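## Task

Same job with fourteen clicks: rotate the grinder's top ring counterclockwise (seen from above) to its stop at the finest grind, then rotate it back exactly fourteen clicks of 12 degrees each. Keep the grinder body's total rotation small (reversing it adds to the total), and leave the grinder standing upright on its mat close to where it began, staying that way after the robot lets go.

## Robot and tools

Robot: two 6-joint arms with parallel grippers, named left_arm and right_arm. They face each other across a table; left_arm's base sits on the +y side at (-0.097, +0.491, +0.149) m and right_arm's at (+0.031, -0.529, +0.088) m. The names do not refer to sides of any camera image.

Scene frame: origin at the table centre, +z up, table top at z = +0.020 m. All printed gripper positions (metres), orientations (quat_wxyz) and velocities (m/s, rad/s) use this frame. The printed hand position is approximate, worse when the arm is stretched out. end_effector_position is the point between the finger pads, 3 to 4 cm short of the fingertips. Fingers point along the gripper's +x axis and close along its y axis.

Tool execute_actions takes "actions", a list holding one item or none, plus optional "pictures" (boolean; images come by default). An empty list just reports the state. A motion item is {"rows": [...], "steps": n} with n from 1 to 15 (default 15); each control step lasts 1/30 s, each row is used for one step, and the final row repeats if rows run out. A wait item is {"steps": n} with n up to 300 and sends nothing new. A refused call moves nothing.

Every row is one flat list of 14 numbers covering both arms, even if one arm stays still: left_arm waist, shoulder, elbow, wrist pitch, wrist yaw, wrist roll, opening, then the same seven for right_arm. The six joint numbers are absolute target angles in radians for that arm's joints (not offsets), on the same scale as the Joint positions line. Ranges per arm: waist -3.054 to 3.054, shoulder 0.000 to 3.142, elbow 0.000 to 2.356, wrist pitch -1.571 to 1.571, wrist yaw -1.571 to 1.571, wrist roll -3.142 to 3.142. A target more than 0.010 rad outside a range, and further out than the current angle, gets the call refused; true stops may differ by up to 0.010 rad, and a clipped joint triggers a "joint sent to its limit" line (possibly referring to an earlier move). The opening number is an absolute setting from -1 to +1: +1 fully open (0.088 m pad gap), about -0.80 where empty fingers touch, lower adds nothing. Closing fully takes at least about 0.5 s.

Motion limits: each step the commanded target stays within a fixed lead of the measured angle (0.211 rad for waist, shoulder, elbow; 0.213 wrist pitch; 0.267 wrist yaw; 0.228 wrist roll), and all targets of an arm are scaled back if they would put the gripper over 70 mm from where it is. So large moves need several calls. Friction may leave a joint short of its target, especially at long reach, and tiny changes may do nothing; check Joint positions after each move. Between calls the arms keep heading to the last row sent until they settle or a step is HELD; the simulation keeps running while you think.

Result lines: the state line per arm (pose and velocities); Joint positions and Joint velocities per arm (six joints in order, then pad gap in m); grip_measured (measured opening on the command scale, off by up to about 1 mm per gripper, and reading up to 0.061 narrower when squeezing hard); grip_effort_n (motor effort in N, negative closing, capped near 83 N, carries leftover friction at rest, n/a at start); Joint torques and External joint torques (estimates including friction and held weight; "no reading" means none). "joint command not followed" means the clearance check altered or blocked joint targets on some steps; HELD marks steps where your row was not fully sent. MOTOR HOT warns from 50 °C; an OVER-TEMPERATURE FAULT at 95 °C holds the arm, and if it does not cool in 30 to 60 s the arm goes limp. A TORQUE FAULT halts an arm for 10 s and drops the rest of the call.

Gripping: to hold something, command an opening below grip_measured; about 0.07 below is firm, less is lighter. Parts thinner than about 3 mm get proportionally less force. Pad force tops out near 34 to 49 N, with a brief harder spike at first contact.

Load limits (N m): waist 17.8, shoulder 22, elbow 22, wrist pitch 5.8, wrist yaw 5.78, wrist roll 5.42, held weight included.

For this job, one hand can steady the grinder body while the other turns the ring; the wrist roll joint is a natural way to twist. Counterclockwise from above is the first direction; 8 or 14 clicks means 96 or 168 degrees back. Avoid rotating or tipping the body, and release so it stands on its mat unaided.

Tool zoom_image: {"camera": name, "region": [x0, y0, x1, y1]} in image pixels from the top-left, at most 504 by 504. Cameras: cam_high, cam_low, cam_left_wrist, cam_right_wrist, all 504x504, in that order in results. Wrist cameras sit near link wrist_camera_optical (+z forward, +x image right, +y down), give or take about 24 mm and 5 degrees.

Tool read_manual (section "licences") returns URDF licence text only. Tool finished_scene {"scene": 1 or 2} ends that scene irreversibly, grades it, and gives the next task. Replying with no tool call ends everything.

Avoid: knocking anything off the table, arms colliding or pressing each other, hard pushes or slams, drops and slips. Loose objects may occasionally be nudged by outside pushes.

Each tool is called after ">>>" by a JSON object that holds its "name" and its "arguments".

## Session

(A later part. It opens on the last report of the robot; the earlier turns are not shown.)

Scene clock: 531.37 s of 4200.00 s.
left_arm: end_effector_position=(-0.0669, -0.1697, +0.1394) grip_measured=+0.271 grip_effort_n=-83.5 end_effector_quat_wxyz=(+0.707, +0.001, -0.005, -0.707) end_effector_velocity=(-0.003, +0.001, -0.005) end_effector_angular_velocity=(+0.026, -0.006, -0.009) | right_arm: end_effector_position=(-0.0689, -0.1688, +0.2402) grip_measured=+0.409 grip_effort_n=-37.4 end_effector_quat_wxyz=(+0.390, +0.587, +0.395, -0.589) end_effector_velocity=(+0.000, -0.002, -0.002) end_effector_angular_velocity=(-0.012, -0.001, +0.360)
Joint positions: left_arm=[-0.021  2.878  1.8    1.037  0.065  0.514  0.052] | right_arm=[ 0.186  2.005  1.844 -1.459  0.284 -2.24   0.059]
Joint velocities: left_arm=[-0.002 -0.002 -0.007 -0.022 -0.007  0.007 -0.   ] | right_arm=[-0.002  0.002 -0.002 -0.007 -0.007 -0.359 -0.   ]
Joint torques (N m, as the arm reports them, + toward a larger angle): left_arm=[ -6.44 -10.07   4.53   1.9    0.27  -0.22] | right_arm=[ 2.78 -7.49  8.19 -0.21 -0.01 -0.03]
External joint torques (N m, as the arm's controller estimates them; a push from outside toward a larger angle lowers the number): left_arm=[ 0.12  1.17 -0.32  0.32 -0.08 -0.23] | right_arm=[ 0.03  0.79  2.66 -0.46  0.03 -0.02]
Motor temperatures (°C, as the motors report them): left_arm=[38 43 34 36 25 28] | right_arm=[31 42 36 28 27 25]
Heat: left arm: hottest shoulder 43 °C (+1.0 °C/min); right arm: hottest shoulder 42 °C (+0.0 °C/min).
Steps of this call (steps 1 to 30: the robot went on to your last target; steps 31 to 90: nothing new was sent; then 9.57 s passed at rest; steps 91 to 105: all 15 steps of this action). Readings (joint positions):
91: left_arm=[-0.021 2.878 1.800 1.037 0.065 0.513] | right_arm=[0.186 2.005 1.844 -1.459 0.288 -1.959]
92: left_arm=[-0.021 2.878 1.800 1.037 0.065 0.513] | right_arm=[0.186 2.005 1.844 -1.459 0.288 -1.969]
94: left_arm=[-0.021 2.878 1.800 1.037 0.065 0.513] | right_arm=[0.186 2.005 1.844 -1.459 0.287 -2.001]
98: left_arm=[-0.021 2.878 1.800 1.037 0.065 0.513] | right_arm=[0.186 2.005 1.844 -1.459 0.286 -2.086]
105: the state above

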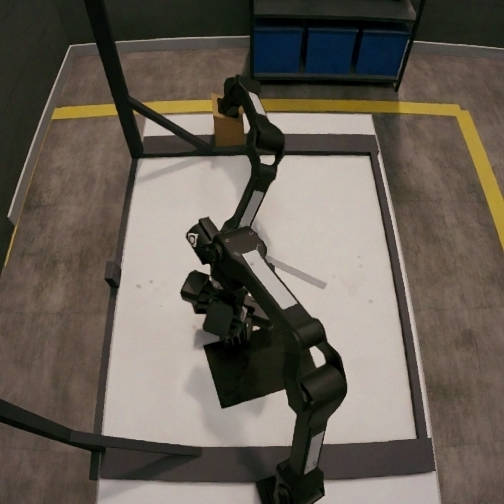

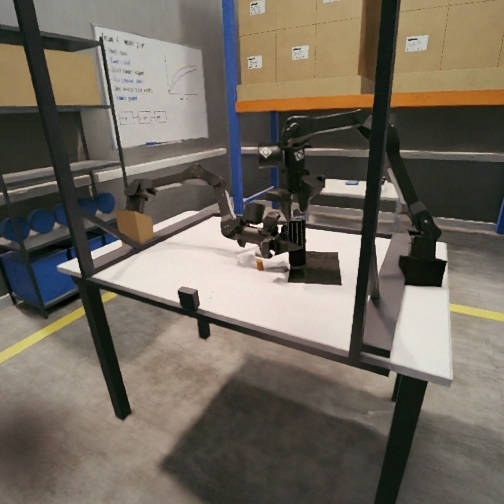

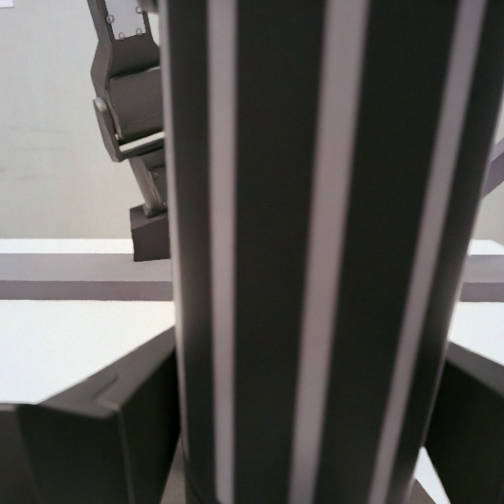

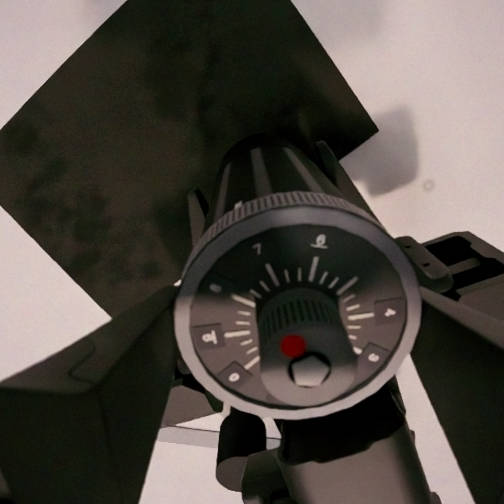

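>>> {"name": "execute_actions", "arguments": {"actions": [{"rows":[[-0.018,2.898,1.805,1.036,0.062,0.505,0.15,0.191,2.004,1.865,-1.464,0.286,-2.30,0.402],[-0.018,2.898,1.805,1.036,0.062,0.505,0.15,0.191,2.004,1.865,-1.464,0.286,-2.325,0.402],[-0.018,2.898,1.805,1.036,0.062,0.505,0.15,0.191,2.004,1.865,-1.464,0.286,-2.35,0.402],[-0.018,2.898,1.805,1.036,0.062,0.505,0.15,0.191,2.004,1.865,-1.464,0.286,-2.375,0.402],[-0.018,2.898,1.805,1.036,0.062,0.505,0.15,0.191,2.004,1.865,-1.464,0.286,-2.4,0.402],[-0.018,2.898,1.805,1.036,0.062,0.505,0.15,0.191,2.004,1.865,-1.464,0.286,-2.425,0.402],[-0.018,2.898,1.805,1.036,0.062,0.505,0.15,0.191,2.004,1.865,-1.464,0.286,-2.45,0.402],[-0.018,2.898,1.805,1.036,0.062,0.505,0.15,0.191,2.004,1.865,-1.464,0.286,-2.475,0.402],[-0.018,2.898,1.805,1.036,0.062,0.505,0.15,0.191,2.004,1.865,-1.464,0.286,-2.5,0.402],[-0.018,2.898,1.805,1.036,0.062,0.505,0.15,0.191,2.004,1.865,-1.464,0.286,-2.525,0.402],[-0.018,2.898,1.805,1.036,0.062,0.505,0.15,0.191,2.004,1.865,-1.464,0.286,-2.55,0.402],[-0.018,2.898,1.805,1.036,0.062,0.505,0.15,0.191,2.004,1.865,-1.464,0.286,-2.575,0.402],[-0.018,2.898,1.805,1.036,0.062,0.505,0.15,0.191,2.004,1.865,-1.464,0.286,-2.6,0.402]],"steps":15}], "pictures": true}}

Scene clock: 541.10 s of 4200.00 s.
left_arm: end_effector_position=(-0.0668, -0.1697, +0.1394) grip_measured=+0.271 grip_effort_n=-83.5 end_effector_quat_wxyz=(+0.707, +0.001, -0.005, -0.707) end_effector_velocity=(+0.002, +0.000, -0.002) end_effector_angular_velocity=(+0.011, +0.008, +0.005) | right_arm: end_effector_position=(-0.0692, -0.1691, +0.2402) grip_measured=+0.409 grip_effort_n=-37.4 end_effector_quat_wxyz=(+0.479, +0.516, +0.484, -0.519) end_effector_velocity=(-0.001, +0.002, -0.000) end_effector_angular_velocity=(+0.005, +0.009, +0.384)
Joint positions: left_arm=[-0.021  2.878  1.8    1.037  0.065  0.514  0.052] | right_arm=[ 0.186  2.005  1.844 -1.46   0.281 -2.56   0.059]
Joint velocities: left_arm=[ 0.002 -0.002 -0.002 -0.007 -0.007 -0.007 -0.   ] | right_arm=[-0.002  0.002  0.002  0.007 -0.007 -0.388  0.   ]
Joint torques (N m, as the arm reports them, + toward a larger angle): left_arm=[ -6.39 -10.1    4.53   1.9    0.28  -0.23] | right_arm=[ 2.88 -7.49  8.29 -0.12  0.16 -0.11]
External joint torques (N m, as the arm's controller estimates them; a push from outside toward a larger angle lowers the number): left_arm=[ 0.16  1.14 -0.32  0.32 -0.08 -0.24] | right_arm=[ 0.05  0.88  2.68 -0.37  0.19 -0.11]
Motor temperatures (°C, as the motors report them): left_arm=[38 43 34 36 25 28] | right_arm=[32 42 36 28 27 25]
Heat: left arm: hottest shoulder 43 °C (+1.0 °C/min); right arm: hottest shoulder 42 °C (+0.0 °C/min).
Steps of this call (steps 1 to 30: the robot went on to your last target; steps 31 to 90: nothing new was sent; then 6.23 s passed at rest; steps 91 to 105: all 15 steps of this action). Readings (joint positions):
91: left_arm=[-0.021 2.878 1.800 1.037 0.065 0.514] | right_arm=[0.186 2.005 1.844 -1.459 0.284 -2.281]
92: left_arm=[-0.021 2.878 1.800 1.037 0.065 0.514] | right_arm=[0.186 2.005 1.844 -1.459 0.284 -2.291]
94: left_arm=[-0.021 2.878 1.800 1.037 0.065 0.514] | right_arm=[0.186 2.005 1.844 -1.459 0.283 -2.323]
98: left_arm=[-0.021 2.878 1.800 1.037 0.065 0.514] | right_arm=[0.186 2.005 1.844 -1.459 0.283 -2.406]
105: the state above

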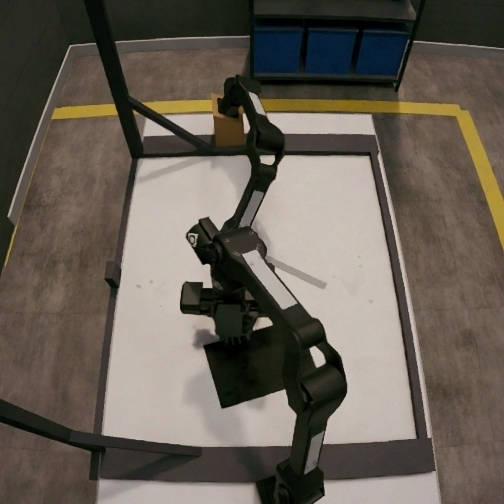

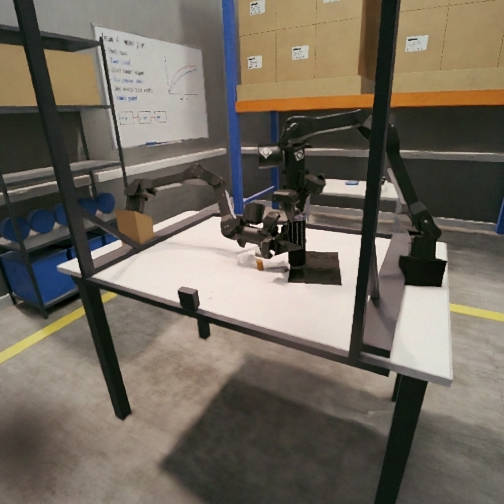

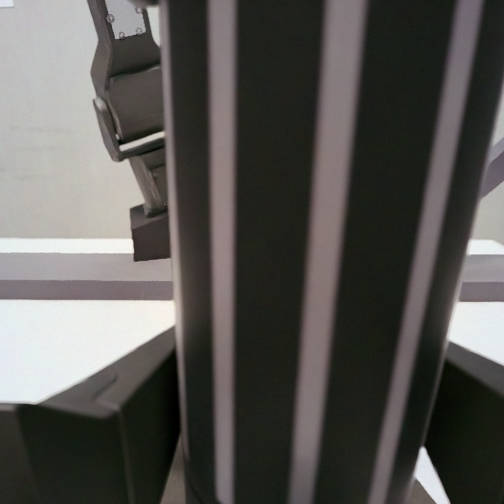

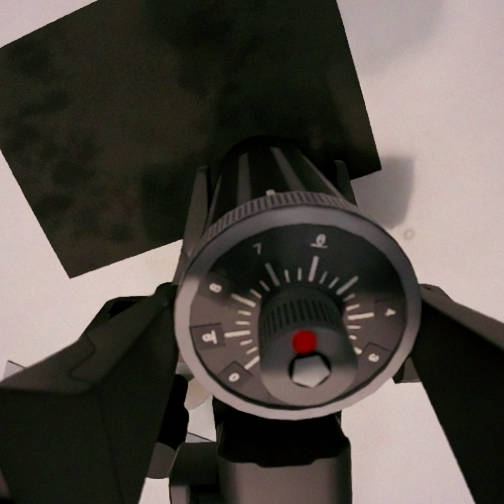

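>>> {"name": "execute_actions", "arguments": {"actions": [{"rows":[[-0.018,2.898,1.805,1.036,0.062,0.505,0.15,0.191,2.004,1.865,-1.464,0.286,-2.62,0.402],[-0.018,2.898,1.805,1.036,0.062,0.505,0.15,0.191,2.004,1.865,-1.464,0.286,-2.645,0.402],[-0.018,2.898,1.805,1.036,0.062,0.505,0.15,0.191,2.004,1.865,-1.464,0.286,-2.67,0.402],[-0.018,2.898,1.805,1.036,0.062,0.505,0.15,0.191,2.004,1.865,-1.464,0.286,-2.695,0.402],[-0.018,2.898,1.805,1.036,0.062,0.505,0.15,0.191,2.004,1.865,-1.464,0.286,-2.72,0.402],[-0.018,2.898,1.805,1.036,0.062,0.505,0.15,0.191,2.004,1.865,-1.464,0.286,-2.745,0.402],[-0.018,2.898,1.805,1.036,0.062,0.505,0.15,0.191,2.004,1.865,-1.464,0.286,-2.77,0.402],[-0.018,2.898,1.805,1.036,0.062,0.505,0.15,0.191,2.004,1.865,-1.464,0.286,-2.795,0.402],[-0.018,2.898,1.805,1.036,0.062,0.505,0.15,0.191,2.004,1.865,-1.464,0.286,-2.82,0.402],[-0.018,2.898,1.805,1.036,0.062,0.505,0.15,0.191,2.004,1.865,-1.464,0.286,-2.845,0.402],[-0.018,2.898,1.805,1.036,0.062,0.505,0.15,0.191,2.004,1.865,-1.464,0.286,-2.87,0.402],[-0.018,2.898,1.805,1.036,0.062,0.505,0.15,0.191,2.004,1.865,-1.464,0.286,-2.895,0.402],[-0.018,2.898,1.805,1.036,0.062,0.505,0.15,0.191,2.004,1.865,-1.464,0.286,-2.92,0.402]],"steps":15}], "pictures": true}}

Scene clock: 552.93 s of 4200.00 s.
left_arm: end_effector_position=(-0.0664, -0.1697, +0.1392) grip_measured=+0.271 grip_effort_n=-83.5 end_effector_quat_wxyz=(+0.707, +0.002, -0.005, -0.707) end_effector_velocity=(+0.001, +0.000, +0.002) end_effector_angular_velocity=(-0.004, +0.007, +0.008) | right_arm: end_effector_position=(-0.0691, -0.1695, +0.2402) grip_measured=+0.409 grip_effort_n=-37.4 end_effector_quat_wxyz=(+0.556, +0.433, +0.560, -0.436) end_effector_velocity=(+0.002, -0.000, +0.001) end_effector_angular_velocity=(-0.005, +0.004, +0.382)
Joint positions: left_arm=[-0.02   2.878  1.8    1.037  0.063  0.514  0.052] | right_arm=[ 0.186  2.005  1.844 -1.462  0.281 -2.881  0.059]
Joint velocities: left_arm=[-0.002 -0.002 -0.002  0.007 -0.007 -0.007 -0.   ] | right_arm=[-0.007 -0.002  0.002 -0.007 -0.007 -0.388 -0.   ]
Joint torques (N m, as the arm reports them, + toward a larger angle): left_arm=[ -6.46 -10.1    4.54   1.9    0.31  -0.24] | right_arm=[ 2.96 -7.57  8.31 -0.02  0.18 -0.13]
External joint torques (N m, as the arm's controller estimates them; a push from outside toward a larger angle lowers the number): left_arm=[ 0.19  1.28 -0.38  0.29 -0.04 -0.25] | right_arm=[ 0.2   0.81  2.73 -0.25  0.19 -0.13]
Motor temperatures (°C, as the motors report them): left_arm=[38 43 34 36 25 28] | right_arm=[32 43 36 28 27 25]
Heat: left arm: hottest shoulder 43 °C (+0.0 °C/min); right arm: hottest shoulder 43 °C (+1.0 °C/min).
Steps of this call (steps 1 to 30: the robot went on to your last target; steps 31 to 90: nothing new was sent; then 8.33 s passed at rest; steps 91 to 105: all 15 steps of this action). Readings (joint positions):
91: left_arm=[-0.021 2.878 1.800 1.037 0.064 0.514] | right_arm=[0.186 2.005 1.844 -1.460 0.281 -2.599]
92: left_arm=[-0.021 2.878 1.800 1.037 0.064 0.514] | right_arm=[0.186 2.005 1.844 -1.460 0.281 -2.610]
94: left_arm=[-0.021 2.878 1.800 1.037 0.064 0.514] | right_arm=[0.186 2.005 1.844 -1.460 0.281 -2.641]
98: left_arm=[-0.020 2.878 1.800 1.037 0.064 0.514] | right_arm=[0.186 2.005 1.844 -1.460 0.281 -2.727]
105: the state above

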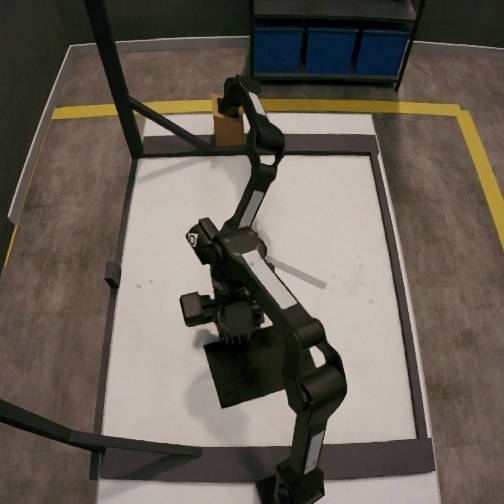

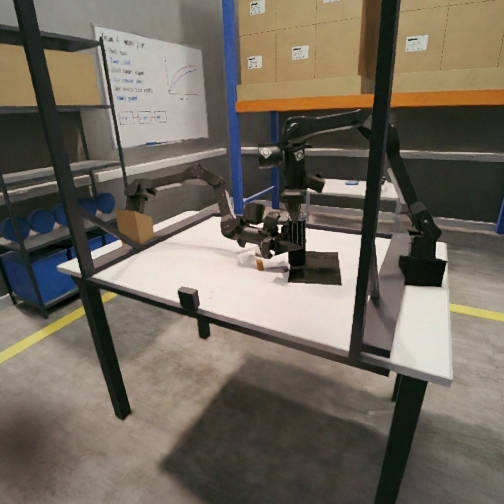

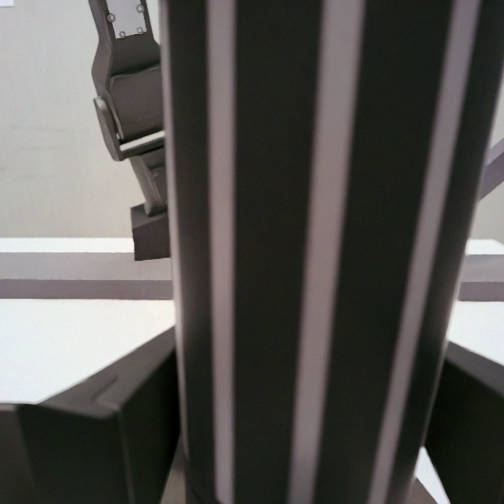

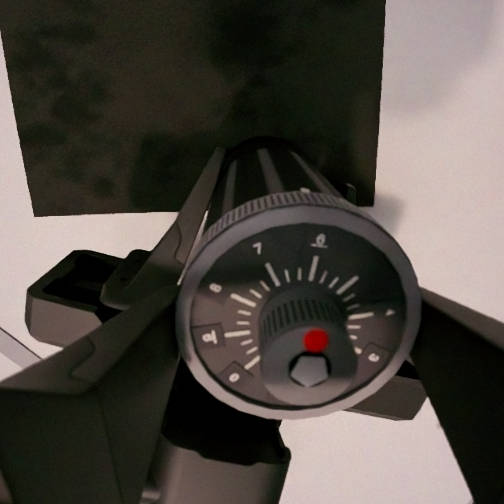

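>>> {"name": "execute_actions", "arguments": {"actions": [{"rows":[[-0.018,2.898,1.805,1.036,0.062,0.505,0.15,0.191,2.004,1.865,-1.464,0.286,-2.94,0.402],[-0.018,2.898,1.805,1.036,0.062,0.505,0.15,0.191,2.004,1.865,-1.464,0.286,-2.965,0.402],[-0.018,2.898,1.805,1.036,0.062,0.505,0.15,0.191,2.004,1.865,-1.464,0.286,-2.99,0.402],[-0.018,2.898,1.805,1.036,0.062,0.505,0.15,0.191,2.004,1.865,-1.464,0.286,-3.015,0.402],[-0.018,2.898,1.805,1.036,0.062,0.505,0.15,0.191,2.004,1.865,-1.464,0.286,-3.04,0.402],[-0.018,2.898,1.805,1.036,0.062,0.505,0.15,0.191,2.004,1.865,-1.464,0.286,-3.065,0.402],[-0.018,2.898,1.805,1.036,0.062,0.505,0.15,0.191,2.004,1.865,-1.464,0.286,-3.09,0.402],[-0.018,2.898,1.805,1.036,0.062,0.505,0.15,0.191,2.004,1.865,-1.464,0.286,-3.115,0.402]],"steps":15}], "pictures": false}}

Scene clock: 559.17 s of 4200.00 s.
left_arm: end_effector_position=(-0.0635, -0.1697, +0.1384) grip_measured=+0.266 grip_effort_n=-83.5 end_effector_quat_wxyz=(+0.713, +0.003, -0.003, -0.701) end_effector_velocity=(+0.002, -0.001, +0.004) end_effector_angular_velocity=(+0.000, +0.007, +0.005) | right_arm: end_effector_position=(-0.0660, -0.1682, +0.2393) grip_measured=+0.409 grip_effort_n=-37.4 end_effector_quat_wxyz=(+0.597, +0.376, +0.600, -0.379) end_effector_velocity=(+0.001, -0.002, -0.000) end_effector_angular_velocity=(-0.010, +0.003, +0.066)
Joint positions: left_arm=[-0.019  2.878  1.801  1.039  0.049  0.514  0.052] | right_arm=[ 0.177  2.005  1.844 -1.462  0.282 -3.086  0.059]
Joint velocities: left_arm=[-0.002 -0.007  0.002 -0.007 -0.007 -0.007 -0.   ] | right_arm=[-0.002 -0.002 -0.002 -0.007 -0.007 -0.066 -0.   ]
Joint torques (N m, as the arm reports them, + toward a larger angle): left_arm=[ -6.61 -10.1    4.45   1.74   0.84  -0.23] | right_arm=[ 3.61 -7.63  8.18 -0.05  0.16 -0.74]
External joint torques (N m, as the arm's controller estimates them; a push from outside toward a larger angle lowers the number): left_arm=[ 0.05  1.29 -0.47  0.14  0.48 -0.24] | right_arm=[ 0.83  0.67  2.65 -0.28  0.16 -0.74]
Motor temperatures (°C, as the motors report them): left_arm=[38 43 34 36 25 28] | right_arm=[32 43 36 28 27 25]
Heat: left arm: hottest shoulder 43 °C (+0.0 °C/min); right arm: hottest shoulder 43 °C (+1.0 °C/min).
Steps of this call (steps 1 to 30: the robot went on to your last target; steps 31 to 90: nothing new was sent; then 2.73 s passed at rest; steps 91 to 105: all 15 steps of this action). Readings (joint positions):
91: left_arm=[-0.020 2.878 1.800 1.037 0.063 0.514] | right_arm=[0.186 2.005 1.844 -1.462 0.281 -2.921]
92: left_arm=[-0.020 2.878 1.800 1.037 0.063 0.514] | right_arm=[0.186 2.005 1.844 -1.462 0.281 -2.931]
94: left_arm=[-0.020 2.878 1.800 1.037 0.062 0.514] | right_arm=[0.186 2.005 1.844 -1.462 0.281 -2.957]
98: left_arm=[-0.020 2.878 1.800 1.039 0.049 0.514] | right_arm=[0.179 2.005 1.844 -1.462 0.281 -3.025]
105: the state above

>>> {"name": "execute_actions", "arguments": {"actions": [{"rows":[[-0.018,2.898,1.805,1.036,0.062,0.505,0.15,0.191,2.004,1.865,-1.464,0.286,-3.0,0.402]],"steps":10}], "pictures": true}}

Scene clock: 561.77 s of 4200.00 s.
left_arm: end_effector_position=(-0.0655, -0.1697, +0.1388) grip_measured=+0.265 grip_effort_n=-83.5 end_effector_quat_wxyz=(+0.709, +0.002, -0.004, -0.705) end_effector_velocity=(+0.004, -0.001, +0.002) end_effector_angular_velocity=(+0.003, +0.007, +0.010) | right_arm: end_effector_position=(-0.0676, -0.1687, +0.2398) grip_measured=+0.409 grip_effort_n=-37.4 end_effector_quat_wxyz=(+0.582, +0.397, +0.586, -0.399) end_effector_velocity=(-0.003, -0.004, +0.001) end_effector_angular_velocity=(-0.016, +0.016, -0.047)
Joint positions: left_arm=[-0.02   2.878  1.801  1.037  0.06   0.514  0.052] | right_arm=[ 0.182  2.005  1.844 -1.461  0.283 -3.01   0.059]
Joint velocities: left_arm=[ 0.002 -0.007  0.002 -0.007 -0.007 -0.007 -0.   ] | right_arm=[ 0.002 -0.002 -0.002 -0.007 -0.022  0.051 -0.   ]
Joint torques (N m, as the arm reports them, + toward a larger angle): left_arm=[ -6.6  -10.06   4.46   1.87   0.44  -0.2 ] | right_arm=[ 3.14 -7.59  8.29 -0.11  0.13  0.21]
External joint torques (N m, as the arm's controller estimates them; a push from outside toward a larger angle lowers the number): left_arm=[-0.26  1.37 -0.49  0.26  0.1  -0.21] | right_arm=[ 0.3   0.76  2.73 -0.33  0.14  0.2 ]
Motor temperatures (°C, as the motors report them): left_arm=[38 44 34 36 25 28] | right_arm=[32 43 36 28 27 25]
Heat: left arm: hottest shoulder 44 °C (+1.0 °C/min); right arm: hottest shoulder 43 °C (+1.0 °C/min).
Steps of this call (steps 1 to 15: the robot went on to your last target; steps 16 to 68: nothing new was sent; steps 69 to 78: all 10 steps of this action). Readings (joint positions):
69: left_arm=[-0.019 2.878 1.801 1.039 0.049 0.514] | right_arm=[0.177 2.005 1.844 -1.461 0.283 -3.077]
70: left_arm=[-0.019 2.878 1.801 1.039 0.054 0.514] | right_arm=[0.178 2.005 1.844 -1.461 0.283 -3.063]
72: left_arm=[-0.019 2.878 1.801 1.037 0.059 0.514] | right_arm=[0.181 2.005 1.844 -1.461 0.283 -3.037]
76: left_arm=[-0.020 2.878 1.801 1.037 0.060 0.514] | right_arm=[0.182 2.005 1.844 -1.461 0.283 -3.014]
78: the state above

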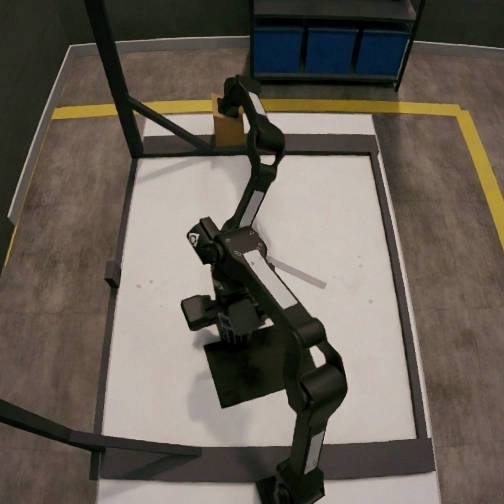

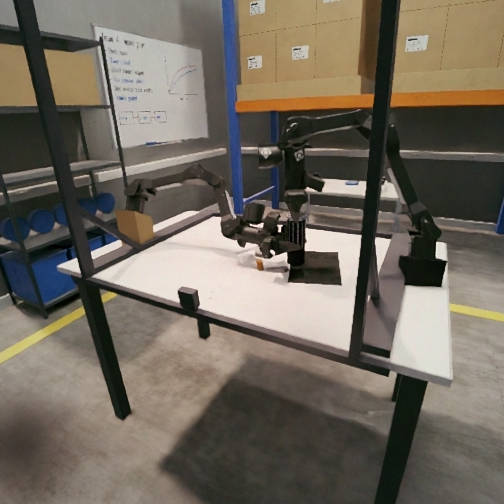

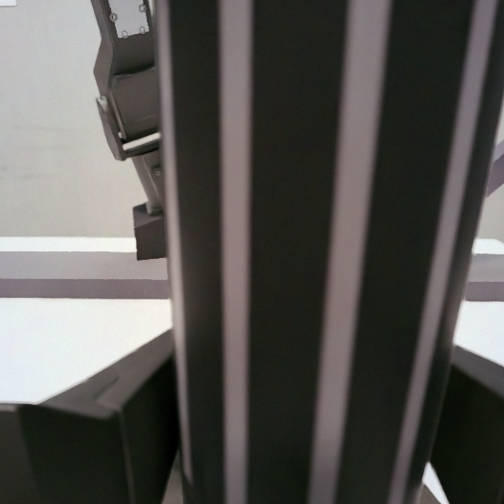

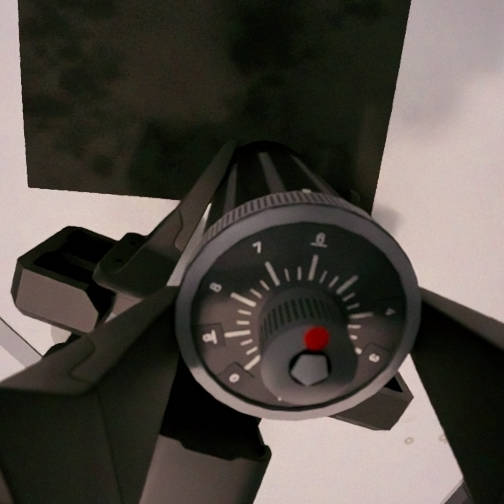

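>>> {"name": "execute_actions", "arguments": {"actions": [{"rows":[[-0.018,2.898,1.805,1.036,0.062,0.505,0.15,0.191,2.004,1.865,-1.464,0.286,-3.015,0.402],[-0.018,2.898,1.805,1.036,0.062,0.505,0.15,0.191,2.004,1.865,-1.464,0.286,-3.025,0.402],[-0.018,2.898,1.805,1.036,0.062,0.505,0.15,0.191,2.004,1.865,-1.464,0.286,-3.035,0.402]],"steps":12}], "pictures": false}}

Scene clock: 574.33 s of 4200.00 s.
left_arm: end_effector_position=(-0.0655, -0.1697, +0.1388) grip_measured=+0.265 grip_effort_n=-83.5 end_effector_quat_wxyz=(+0.709, +0.002, -0.004, -0.705) end_effector_velocity=(-0.004, +0.001, -0.006) end_effector_angular_velocity=(+0.026, +0.024, -0.009) | right_arm: end_effector_position=(-0.0676, -0.1687, +0.2398) grip_measured=+0.409 grip_effort_n=-37.4 end_effector_quat_wxyz=(+0.586, +0.391, +0.590, -0.393) end_effector_velocity=(+0.002, -0.001, -0.002) end_effector_angular_velocity=(-0.007, -0.012, +0.008)
Joint positions: left_arm=[-0.02   2.878  1.801  1.037  0.06   0.514  0.052] | right_arm=[ 0.182  2.005  1.844 -1.461  0.283 -3.031  0.059]
Joint velocities: left_arm=[-0.002  0.002 -0.002 -0.022 -0.007 -0.022 -0.   ] | right_arm=[-0.002  0.002 -0.002 -0.007  0.007 -0.007 -0.   ]
Joint torques (N m, as the arm reports them, + toward a larger angle): left_arm=[ -6.55 -10.09   4.49   1.9    0.42  -0.23] | right_arm=[ 2.93 -7.68  8.25 -0.12  0.13 -0.05]
External joint torques (N m, as the arm's controller estimates them; a push from outside toward a larger angle lowers the number): left_arm=[ 0.08  1.11 -0.34  0.33  0.07 -0.24] | right_arm=[ 0.15  0.64  2.69 -0.35  0.13 -0.05]
Motor temperatures (°C, as the motors report them): left_arm=[38 44 34 36 25 28] | right_arm=[32 43 36 28 27 25]
Heat: left arm: hottest shoulder 44 °C (+1.0 °C/min); right arm: hottest shoulder 43 °C (+1.0 °C/min).
Steps of this call (steps 1 to 15: the robot went on to your last target; steps 16 to 90: nothing new was sent; then 9.17 s passed at rest; steps 91 to 102: all 12 steps of this action). Readings (joint positions):
91: left_arm=[-0.020 2.878 1.801 1.037 0.060 0.514] | right_arm=[0.182 2.005 1.844 -1.461 0.283 -3.005]
92: left_arm=[-0.020 2.878 1.801 1.037 0.060 0.514] | right_arm=[0.182 2.005 1.844 -1.461 0.283 -3.007]
94: left_arm=[-0.020 2.878 1.801 1.037 0.060 0.514] | right_arm=[0.182 2.005 1.844 -1.461 0.283 -3.018]
98: left_arm=[-0.020 2.878 1.801 1.037 0.060 0.514] | right_arm=[0.182 2.005 1.844 -1.461 0.283 -3.028]
102: the state above

>>> {"name": "execute_actions", "arguments": {"actions": [{"rows":[[-0.018,2.898,1.805,1.036,0.062,0.505,0.15,0.191,2.004,1.865,-1.464,0.286,-3.043,0.402],[-0.018,2.898,1.805,1.036,0.062,0.505,0.15,0.191,2.004,1.865,-1.464,0.286,-3.05,0.402],[-0.018,2.898,1.805,1.036,0.062,0.505,0.15,0.191,2.004,1.865,-1.464,0.286,-3.055,0.402]],"steps":12}], "pictures": false}}

Scene clock: 581.40 s of 4200.00 s.
left_arm: end_effector_position=(-0.0655, -0.1697, +0.1388) grip_measured=+0.265 grip_effort_n=-83.5 end_effector_quat_wxyz=(+0.709, +0.002, -0.004, -0.705) end_effector_velocity=(-0.001, +0.000, -0.001) end_effector_angular_velocity=(+0.009, +0.008, +0.001) | right_arm: end_effector_position=(-0.0676, -0.1687, +0.2398) grip_measured=+0.409 grip_effort_n=-37.4 end_effector_quat_wxyz=(+0.590, +0.385, +0.594, -0.387) end_effector_velocity=(-0.003, -0.004, -0.000) end_effector_angular_velocity=(-0.024, +0.028, +0.022)
Joint positions: left_arm=[-0.02   2.878  1.801  1.037  0.06   0.514  0.052] | right_arm=[ 0.182  2.005  1.844 -1.461  0.283 -3.051  0.059]
Joint velocities: left_arm=[-0.002 -0.002 -0.002 -0.007 -0.007 -0.007 -0.   ] | right_arm=[-0.002 -0.002 -0.002 -0.007 -0.037 -0.022 -0.   ]
Joint torques (N m, as the arm reports them, + toward a larger angle): left_arm=[ -6.56 -10.07   4.53   1.9    0.43  -0.21] | right_arm=[ 3.05 -7.7   8.33 -0.12  0.09 -0.12]
External joint torques (N m, as the arm's controller estimates them; a push from outside toward a larger angle lowers the number): left_arm=[-0.01  1.27 -0.37  0.3   0.08 -0.22] | right_arm=[ 0.26  0.56  2.82 -0.34  0.09 -0.12]
Motor temperatures (°C, as the motors report them): left_arm=[38 44 34 36 25 28] | right_arm=[32 43 36 28 27 25]
Heat: left arm: hottest shoulder 44 °C (+1.0 °C/min); right arm: hottest shoulder 43 °C (+1.0 °C/min).
Steps of this call (steps 1 to 15: the robot went on to your last target; steps 16 to 90: nothing new was sent; then 3.67 s passed at rest; steps 91 to 102: all 12 steps of this action). Readings (joint positions):
91: left_arm=[-0.020 2.878 1.801 1.037 0.060 0.514] | right_arm=[0.182 2.005 1.844 -1.461 0.283 -3.033]
92: left_arm=[-0.020 2.878 1.801 1.037 0.060 0.514] | right_arm=[0.182 2.005 1.844 -1.461 0.283 -3.036]
94: left_arm=[-0.020 2.878 1.801 1.037 0.060 0.514] | right_arm=[0.182 2.005 1.844 -1.461 0.283 -3.044]
98: left_arm=[-0.020 2.878 1.801 1.037 0.060 0.514] | right_arm=[0.182 2.005 1.844 -1.461 0.283 -3.049]
102: the state above

>>> {"name": "execute_actions", "arguments": {"actions": [{"rows":[[-0.018,2.898,1.805,1.036,0.062,0.505,0.15,0.191,2.004,1.865,-1.464,0.286,-3.062,0.402],[-0.018,2.898,1.805,1.036,0.062,0.505,0.15,0.191,2.004,1.865,-1.464,0.286,-3.068,0.402],[-0.018,2.898,1.805,1.036,0.062,0.505,0.15,0.191,2.004,1.865,-1.464,0.286,-3.073,0.402]],"steps":12}], "pictures": true}}

Scene clock: 584.77 s of 4200.00 s.
left_arm: end_effector_position=(-0.0654, -0.1697, +0.1388) grip_measured=+0.265 grip_effort_n=-83.5 end_effector_quat_wxyz=(+0.709, +0.002, -0.004, -0.705) end_effector_velocity=(+0.002, +0.000, -0.002) end_effector_angular_velocity=(+0.011, +0.008, +0.005) | right_arm: end_effector_position=(-0.0676, -0.1687, +0.2398) grip_measured=+0.409 grip_effort_n=-37.4 end_effector_quat_wxyz=(+0.592, +0.382, +0.596, -0.384) end_effector_velocity=(+0.001, -0.001, +0.001) end_effector_angular_velocity=(-0.006, +0.005, +0.020)
Joint positions: left_arm=[-0.02   2.878  1.801  1.037  0.06   0.514  0.052] | right_arm=[ 0.182  2.005  1.844 -1.461  0.283 -3.062  0.059]
Joint velocities: left_arm=[ 0.002 -0.002 -0.002 -0.007 -0.007 -0.007 -0.   ] | right_arm=[-0.002 -0.002  0.002 -0.007 -0.007 -0.022 -0.   ]
Joint torques (N m, as the arm reports them, + toward a larger angle): left_arm=[ -6.59 -10.11   4.54   1.9    0.45  -0.21] | right_arm=[ 3.1  -7.6   8.17 -0.12  0.12 -0.32]
External joint torques (N m, as the arm's controller estimates them; a push from outside toward a larger angle lowers the number): left_arm=[-0.15  1.27 -0.38  0.3   0.11 -0.22] | right_arm=[ 0.27  0.78  2.58 -0.35  0.12 -0.32]
Motor temperatures (°C, as the motors report them): left_arm=[38 44 34 36 25 28] | right_arm=[32 43 36 28 27 25]
Heat: left arm: hottest shoulder 44 °C (+1.0 °C/min); right arm: hottest shoulder 43 °C (+1.0 °C/min).
Steps of this call (steps 1 to 15: the robot went on to your last target; steps 16 to 89: nothing new was sent; steps 90 to 101: all 12 steps of this action). Readings (joint positions):
90: left_arm=[-0.020 2.878 1.801 1.037 0.060 0.514] | right_arm=[0.182 2.005 1.844 -1.461 0.283 -3.053]
91: left_arm=[-0.020 2.878 1.801 1.037 0.060 0.514] | right_arm=[0.182 2.005 1.844 -1.461 0.283 -3.056]
93: left_arm=[-0.020 2.878 1.801 1.037 0.060 0.514] | right_arm=[0.182 2.005 1.844 -1.461 0.283 -3.059]
97: left_arm=[-0.020 2.878 1.801 1.037 0.060 0.514] | right_arm=[0.182 2.005 1.844 -1.461 0.283 -3.061]
101: the state above

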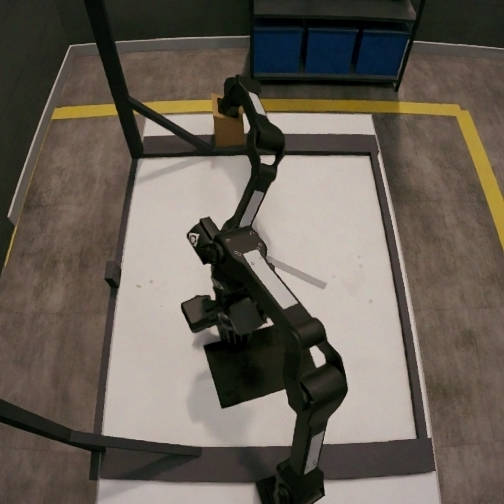

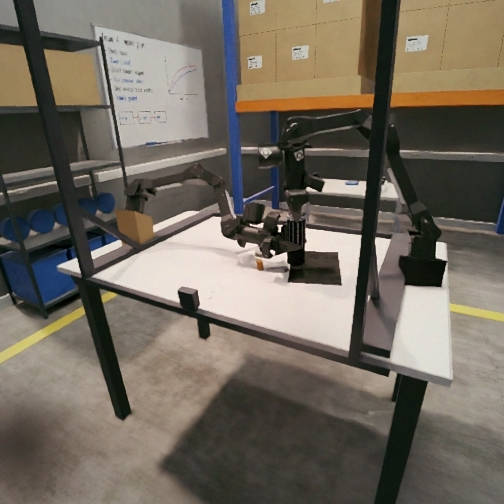

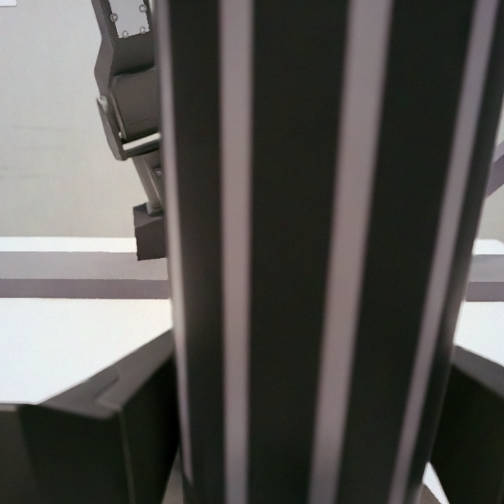

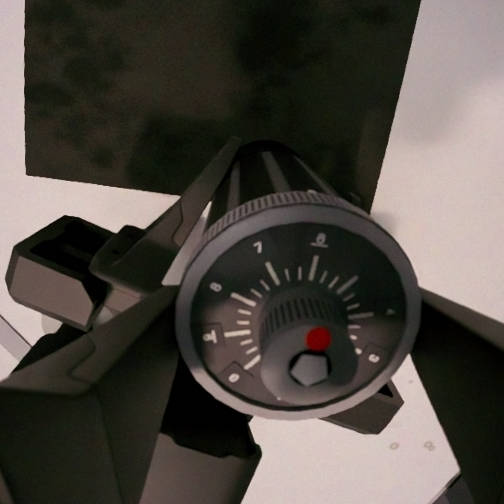

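>>> {"name": "zoom_image", "arguments": {"camera": "cam_right_wrist", "region": [170,170,430,430]}}

>>> {"name": "execute_actions", "arguments": {"actions": [{"rows":[[-0.018,2.898,1.805,1.036,0.062,0.505,0.15,0.191,2.004,1.865,-1.464,0.286,-3.05,0.402],[-0.018,2.898,1.805,1.036,0.062,0.505,0.15,0.191,2.004,1.865,-1.464,0.286,-3.03,0.402],[-0.018,2.898,1.805,1.036,0.062,0.505,0.15,0.191,2.004,1.865,-1.464,0.286,-3.0,0.402],[-0.018,2.898,1.805,1.036,0.062,0.505,0.15,0.191,2.004,1.865,-1.464,0.286,-2.96,0.402],[-0.018,2.898,1.805,1.036,0.062,0.505,0.15,0.191,2.004,1.865,-1.464,0.286,-2.92,0.402],[-0.018,2.898,1.805,1.036,0.062,0.505,0.15,0.191,2.004,1.865,-1.464,0.286,-2.88,0.402],[-0.018,2.898,1.805,1.036,0.062,0.505,0.15,0.191,2.004,1.865,-1.464,0.286,-2.84,0.402],[-0.018,2.898,1.805,1.036,0.062,0.505,0.15,0.191,2.004,1.865,-1.464,0.286,-2.80,0.402],[-0.018,2.898,1.805,1.036,0.062,0.505,0.15,0.191,2.004,1.865,-1.464,0.286,-2.76,0.402],[-0.018,2.898,1.805,1.036,0.062,0.505,0.15,0.191,2.004,1.865,-1.464,0.286,-2.72,0.402],[-0.018,2.898,1.805,1.036,0.062,0.505,0.15,0.191,2.004,1.865,-1.464,0.286,-2.68,0.402],[-0.018,2.898,1.805,1.036,0.062,0.505,0.15,0.191,2.004,1.865,-1.464,0.286,-2.64,0.402],[-0.018,2.898,1.805,1.036,0.062,0.505,0.15,0.191,2.004,1.865,-1.464,0.286,-2.60,0.402],[-0.018,2.898,1.805,1.036,0.062,0.505,0.15,0.191,2.004,1.865,-1.464,0.286,-2.56,0.402],[-0.018,2.898,1.805,1.036,0.062,0.505,0.15,0.191,2.004,1.865,-1.464,0.286,-2.52,0.402]],"steps":15}], "pictures": false}}

>>> {"name": "execute_actions", "arguments": {"actions": [{"rows":[[-0.018,2.898,1.805,1.036,0.062,0.505,0.15,0.191,2.004,1.865,-1.464,0.286,-2.48,0.402],[-0.018,2.898,1.805,1.036,0.062,0.505,0.15,0.191,2.004,1.865,-1.464,0.286,-2.44,0.402],[-0.018,2.898,1.805,1.036,0.062,0.505,0.15,0.191,2.004,1.865,-1.464,0.286,-2.40,0.402],[-0.018,2.898,1.805,1.036,0.062,0.505,0.15,0.191,2.004,1.865,-1.464,0.286,-2.36,0.402],[-0.018,2.898,1.805,1.036,0.062,0.505,0.15,0.191,2.004,1.865,-1.464,0.286,-2.32,0.402],[-0.018,2.898,1.805,1.036,0.062,0.505,0.15,0.191,2.004,1.865,-1.464,0.286,-2.28,0.402],[-0.018,2.898,1.805,1.036,0.062,0.505,0.15,0.191,2.004,1.865,-1.464,0.286,-2.24,0.402],[-0.018,2.898,1.805,1.036,0.062,0.505,0.15,0.191,2.004,1.865,-1.464,0.286,-2.20,0.402],[-0.018,2.898,1.805,1.036,0.062,0.505,0.15,0.191,2.004,1.865,-1.464,0.286,-2.16,0.402],[-0.018,2.898,1.805,1.036,0.062,0.505,0.15,0.191,2.004,1.865,-1.464,0.286,-2.12,0.402],[-0.018,2.898,1.805,1.036,0.062,0.505,0.15,0.191,2.004,1.865,-1.464,0.286,-2.08,0.402],[-0.018,2.898,1.805,1.036,0.062,0.505,0.15,0.191,2.004,1.865,-1.464,0.286,-2.04,0.402],[-0.018,2.898,1.805,1.036,0.062,0.505,0.15,0.191,2.004,1.865,-1.464,0.286,-2.0,0.402],[-0.018,2.898,1.805,1.036,0.062,0.505,0.15,0.191,2.004,1.865,-1.464,0.286,-1.96,0.402],[-0.018,2.898,1.805,1.036,0.062,0.505,0.15,0.191,2.004,1.865,-1.464,0.286,-1.92,0.402]],"steps":15}], "pictures": true}}

Region (170, 170, 430, 430) of cam_right_wrist's 504x504 image, scaled by 1.938, with more detail than that image has.

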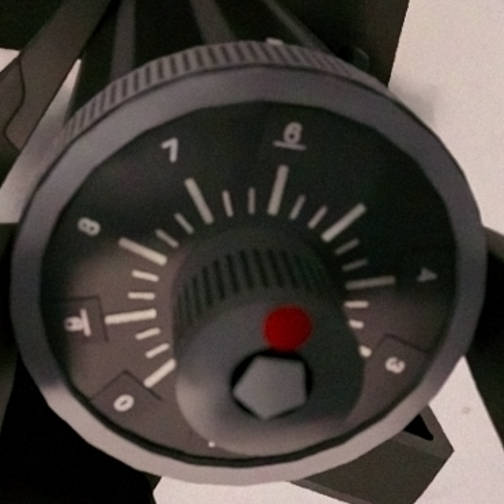

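Scene clock: 604.17 s of 4200.00 s.
left_arm: end_effector_position=(-0.0654, -0.1697, +0.1388) grip_measured=+0.265 grip_effort_n=-83.5 end_effector_quat_wxyz=(+0.709, +0.003, -0.005, -0.705) end_effector_velocity=(-0.005, -0.000, -0.002) end_effector_angular_velocity=(+0.019, -0.021, -0.011) | right_arm: end_effector_position=(-0.0677, -0.1685, +0.2398) grip_measured=+0.409 grip_effort_n=-37.9 end_effector_quat_wxyz=(+0.498, +0.499, +0.502, -0.501) end_effector_velocity=(+0.000, -0.002, -0.002) end_effector_angular_velocity=(-0.022, +0.003, -1.149)
Joint positions: left_arm=[-0.02   2.878  1.801  1.037  0.06   0.518  0.052] | right_arm=[ 0.182  2.005  1.844 -1.46   0.283 -2.636  0.059]
Joint velocities: left_arm=[-0.007 -0.002 -0.002 -0.022 -0.007  0.022 -0.   ] | right_arm=[-0.002  0.002 -0.002 -0.007 -0.007  1.15  -0.   ]
Joint torques (N m, as the arm reports them, + toward a larger angle): left_arm=[ -6.55 -10.12   4.5    1.92   0.44  -0.33] | right_arm=[ 3.11 -7.64  8.3  -0.2   0.13  0.11]
External joint torques (N m, as the arm's controller estimates them; a push from outside toward a larger angle lowers the number): left_arm=[ 0.1   1.12 -0.35  0.34  0.08 -0.33] | right_arm=[ 0.32  0.71  2.73 -0.42  0.16  0.11]
Motor temperatures (°C, as the motors report them): left_arm=[38 44 34 36 25 28] | right_arm=[32 43 36 27 27 25]
Heat: left arm: hottest shoulder 44 °C (+1.0 °C/min); right arm: hottest shoulder 43 °C (+0.0 °C/min).
Steps of this call (steps 1 to 15: the robot went on to your last target; steps 16 to 90: nothing new was sent; then 15.90 s passed at rest; steps 91 to 105: all 15 steps of this action). Readings (joint positions):
91: left_arm=[-0.020 2.878 1.801 1.037 0.060 0.514] | right_arm=[0.182 2.005 1.844 -1.461 0.283 -3.062]
92: left_arm=[-0.020 2.878 1.801 1.037 0.060 0.514] | right_arm=[0.182 2.005 1.844 -1.461 0.283 -3.057]
94: left_arm=[-0.020 2.878 1.801 1.037 0.060 0.514] | right_arm=[0.182 2.005 1.844 -1.461 0.283 -3.027]
98: left_arm=[-0.020 2.878 1.801 1.037 0.060 0.514] | right_arm=[0.182 2.005 1.844 -1.461 0.283 -2.902]
105: the state above

Scene clock: 604.67 s of 4200.00 s.
left_arm: end_effector_position=(-0.0666, -0.1699, +0.1398) grip_measured=+0.265 grip_effort_n=-83.5 end_effector_quat_wxyz=(+0.707, +0.003, -0.007, -0.707) end_effector_velocity=(-0.001, +0.000, -0.001) end_effector_angular_velocity=(+0.009, +0.008, +0.001) | right_arm: end_effector_position=(-0.0682, -0.1673, +0.2405) grip_measured=+0.409 grip_effort_n=-38.4 end_effector_quat_wxyz=(+0.325, +0.624, +0.333, -0.627) end_effector_velocity=(-0.003, +0.001, +0.001) end_effector_angular_velocity=(-0.012, +0.034, -1.200)
Joint positions: left_arm=[-0.021  2.878  1.801  1.037  0.063  0.519  0.052] | right_arm=[ 0.182  2.005  1.847 -1.456  0.283 -2.036  0.059]
Joint velocities: left_arm=[-0.002 -0.002 -0.002 -0.007 -0.007 -0.007 -0.   ] | right_arm=[-0.002 -0.002  0.002  0.007 -0.022  1.194  0.   ]
Joint torques (N m, as the arm reports them, + toward a larger angle): left_arm=[ -6.42 -10.08   4.44   1.9    0.34  -0.35] | right_arm=[ 3.07 -7.83  8.12 -0.46  0.07  0.18]
External joint torques (N m, as the arm's controller estimates them; a push from outside toward a larger angle lowers the number): left_arm=[-0.07  1.16 -0.41  0.32  0.   -0.36] | right_arm=[ 0.29  0.56  2.53 -0.72  0.13  0.19]
Motor temperatures (°C, as the motors report them): left_arm=[38 44 34 36 25 28] | right_arm=[32 43 36 27 27 25]
Heat: left arm: hottest shoulder 44 °C (+1.0 °C/min); right arm: hottest shoulder 43 °C (+0.0 °C/min).
Steps of this call (steps 1 to 15: all 15 steps of this action). Readings (joint positions):
1: left_arm=[-0.020 2.878 1.801 1.037 0.060 0.518] | right_arm=[0.182 2.005 1.844 -1.459 0.283 -2.598]
2: left_arm=[-0.020 2.878 1.801 1.037 0.061 0.518] | right_arm=[0.182 2.005 1.844 -1.459 0.283 -2.558]
4: left_arm=[-0.020 2.878 1.801 1.037 0.061 0.519] | right_arm=[0.182 2.005 1.845 -1.458 0.283 -2.477]
8: left_arm=[-0.020 2.878 1.801 1.037 0.062 0.519] | right_arm=[0.182 2.005 1.846 -1.457 0.283 -2.317]
15: the state above

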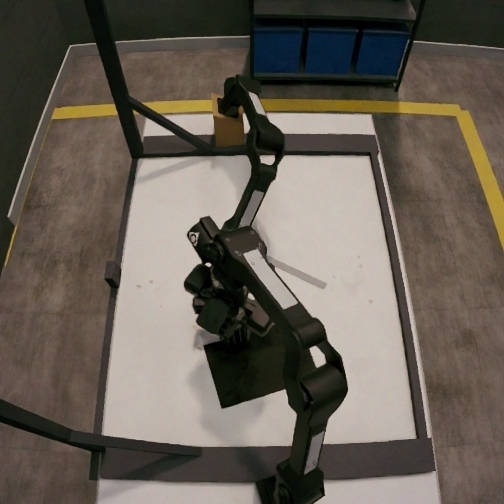

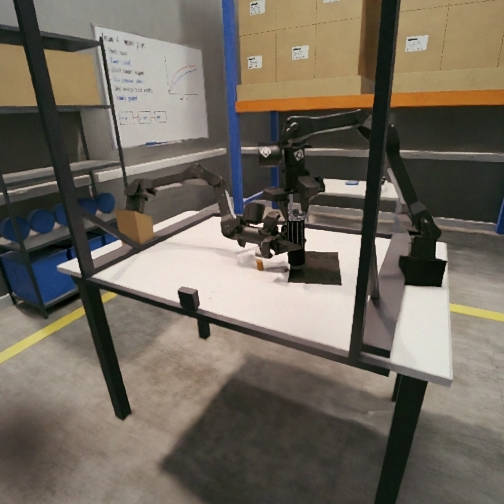

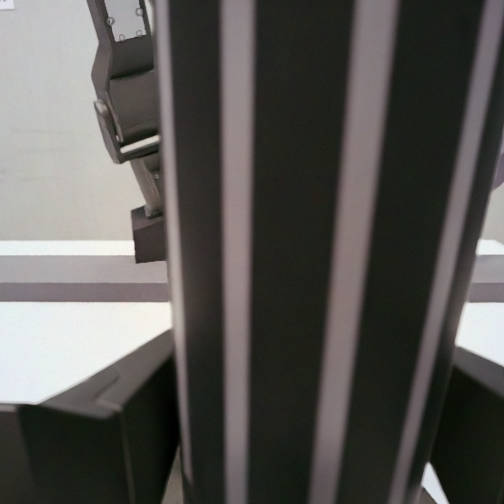

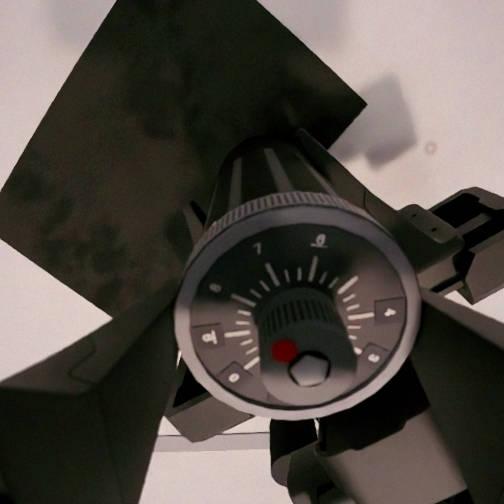

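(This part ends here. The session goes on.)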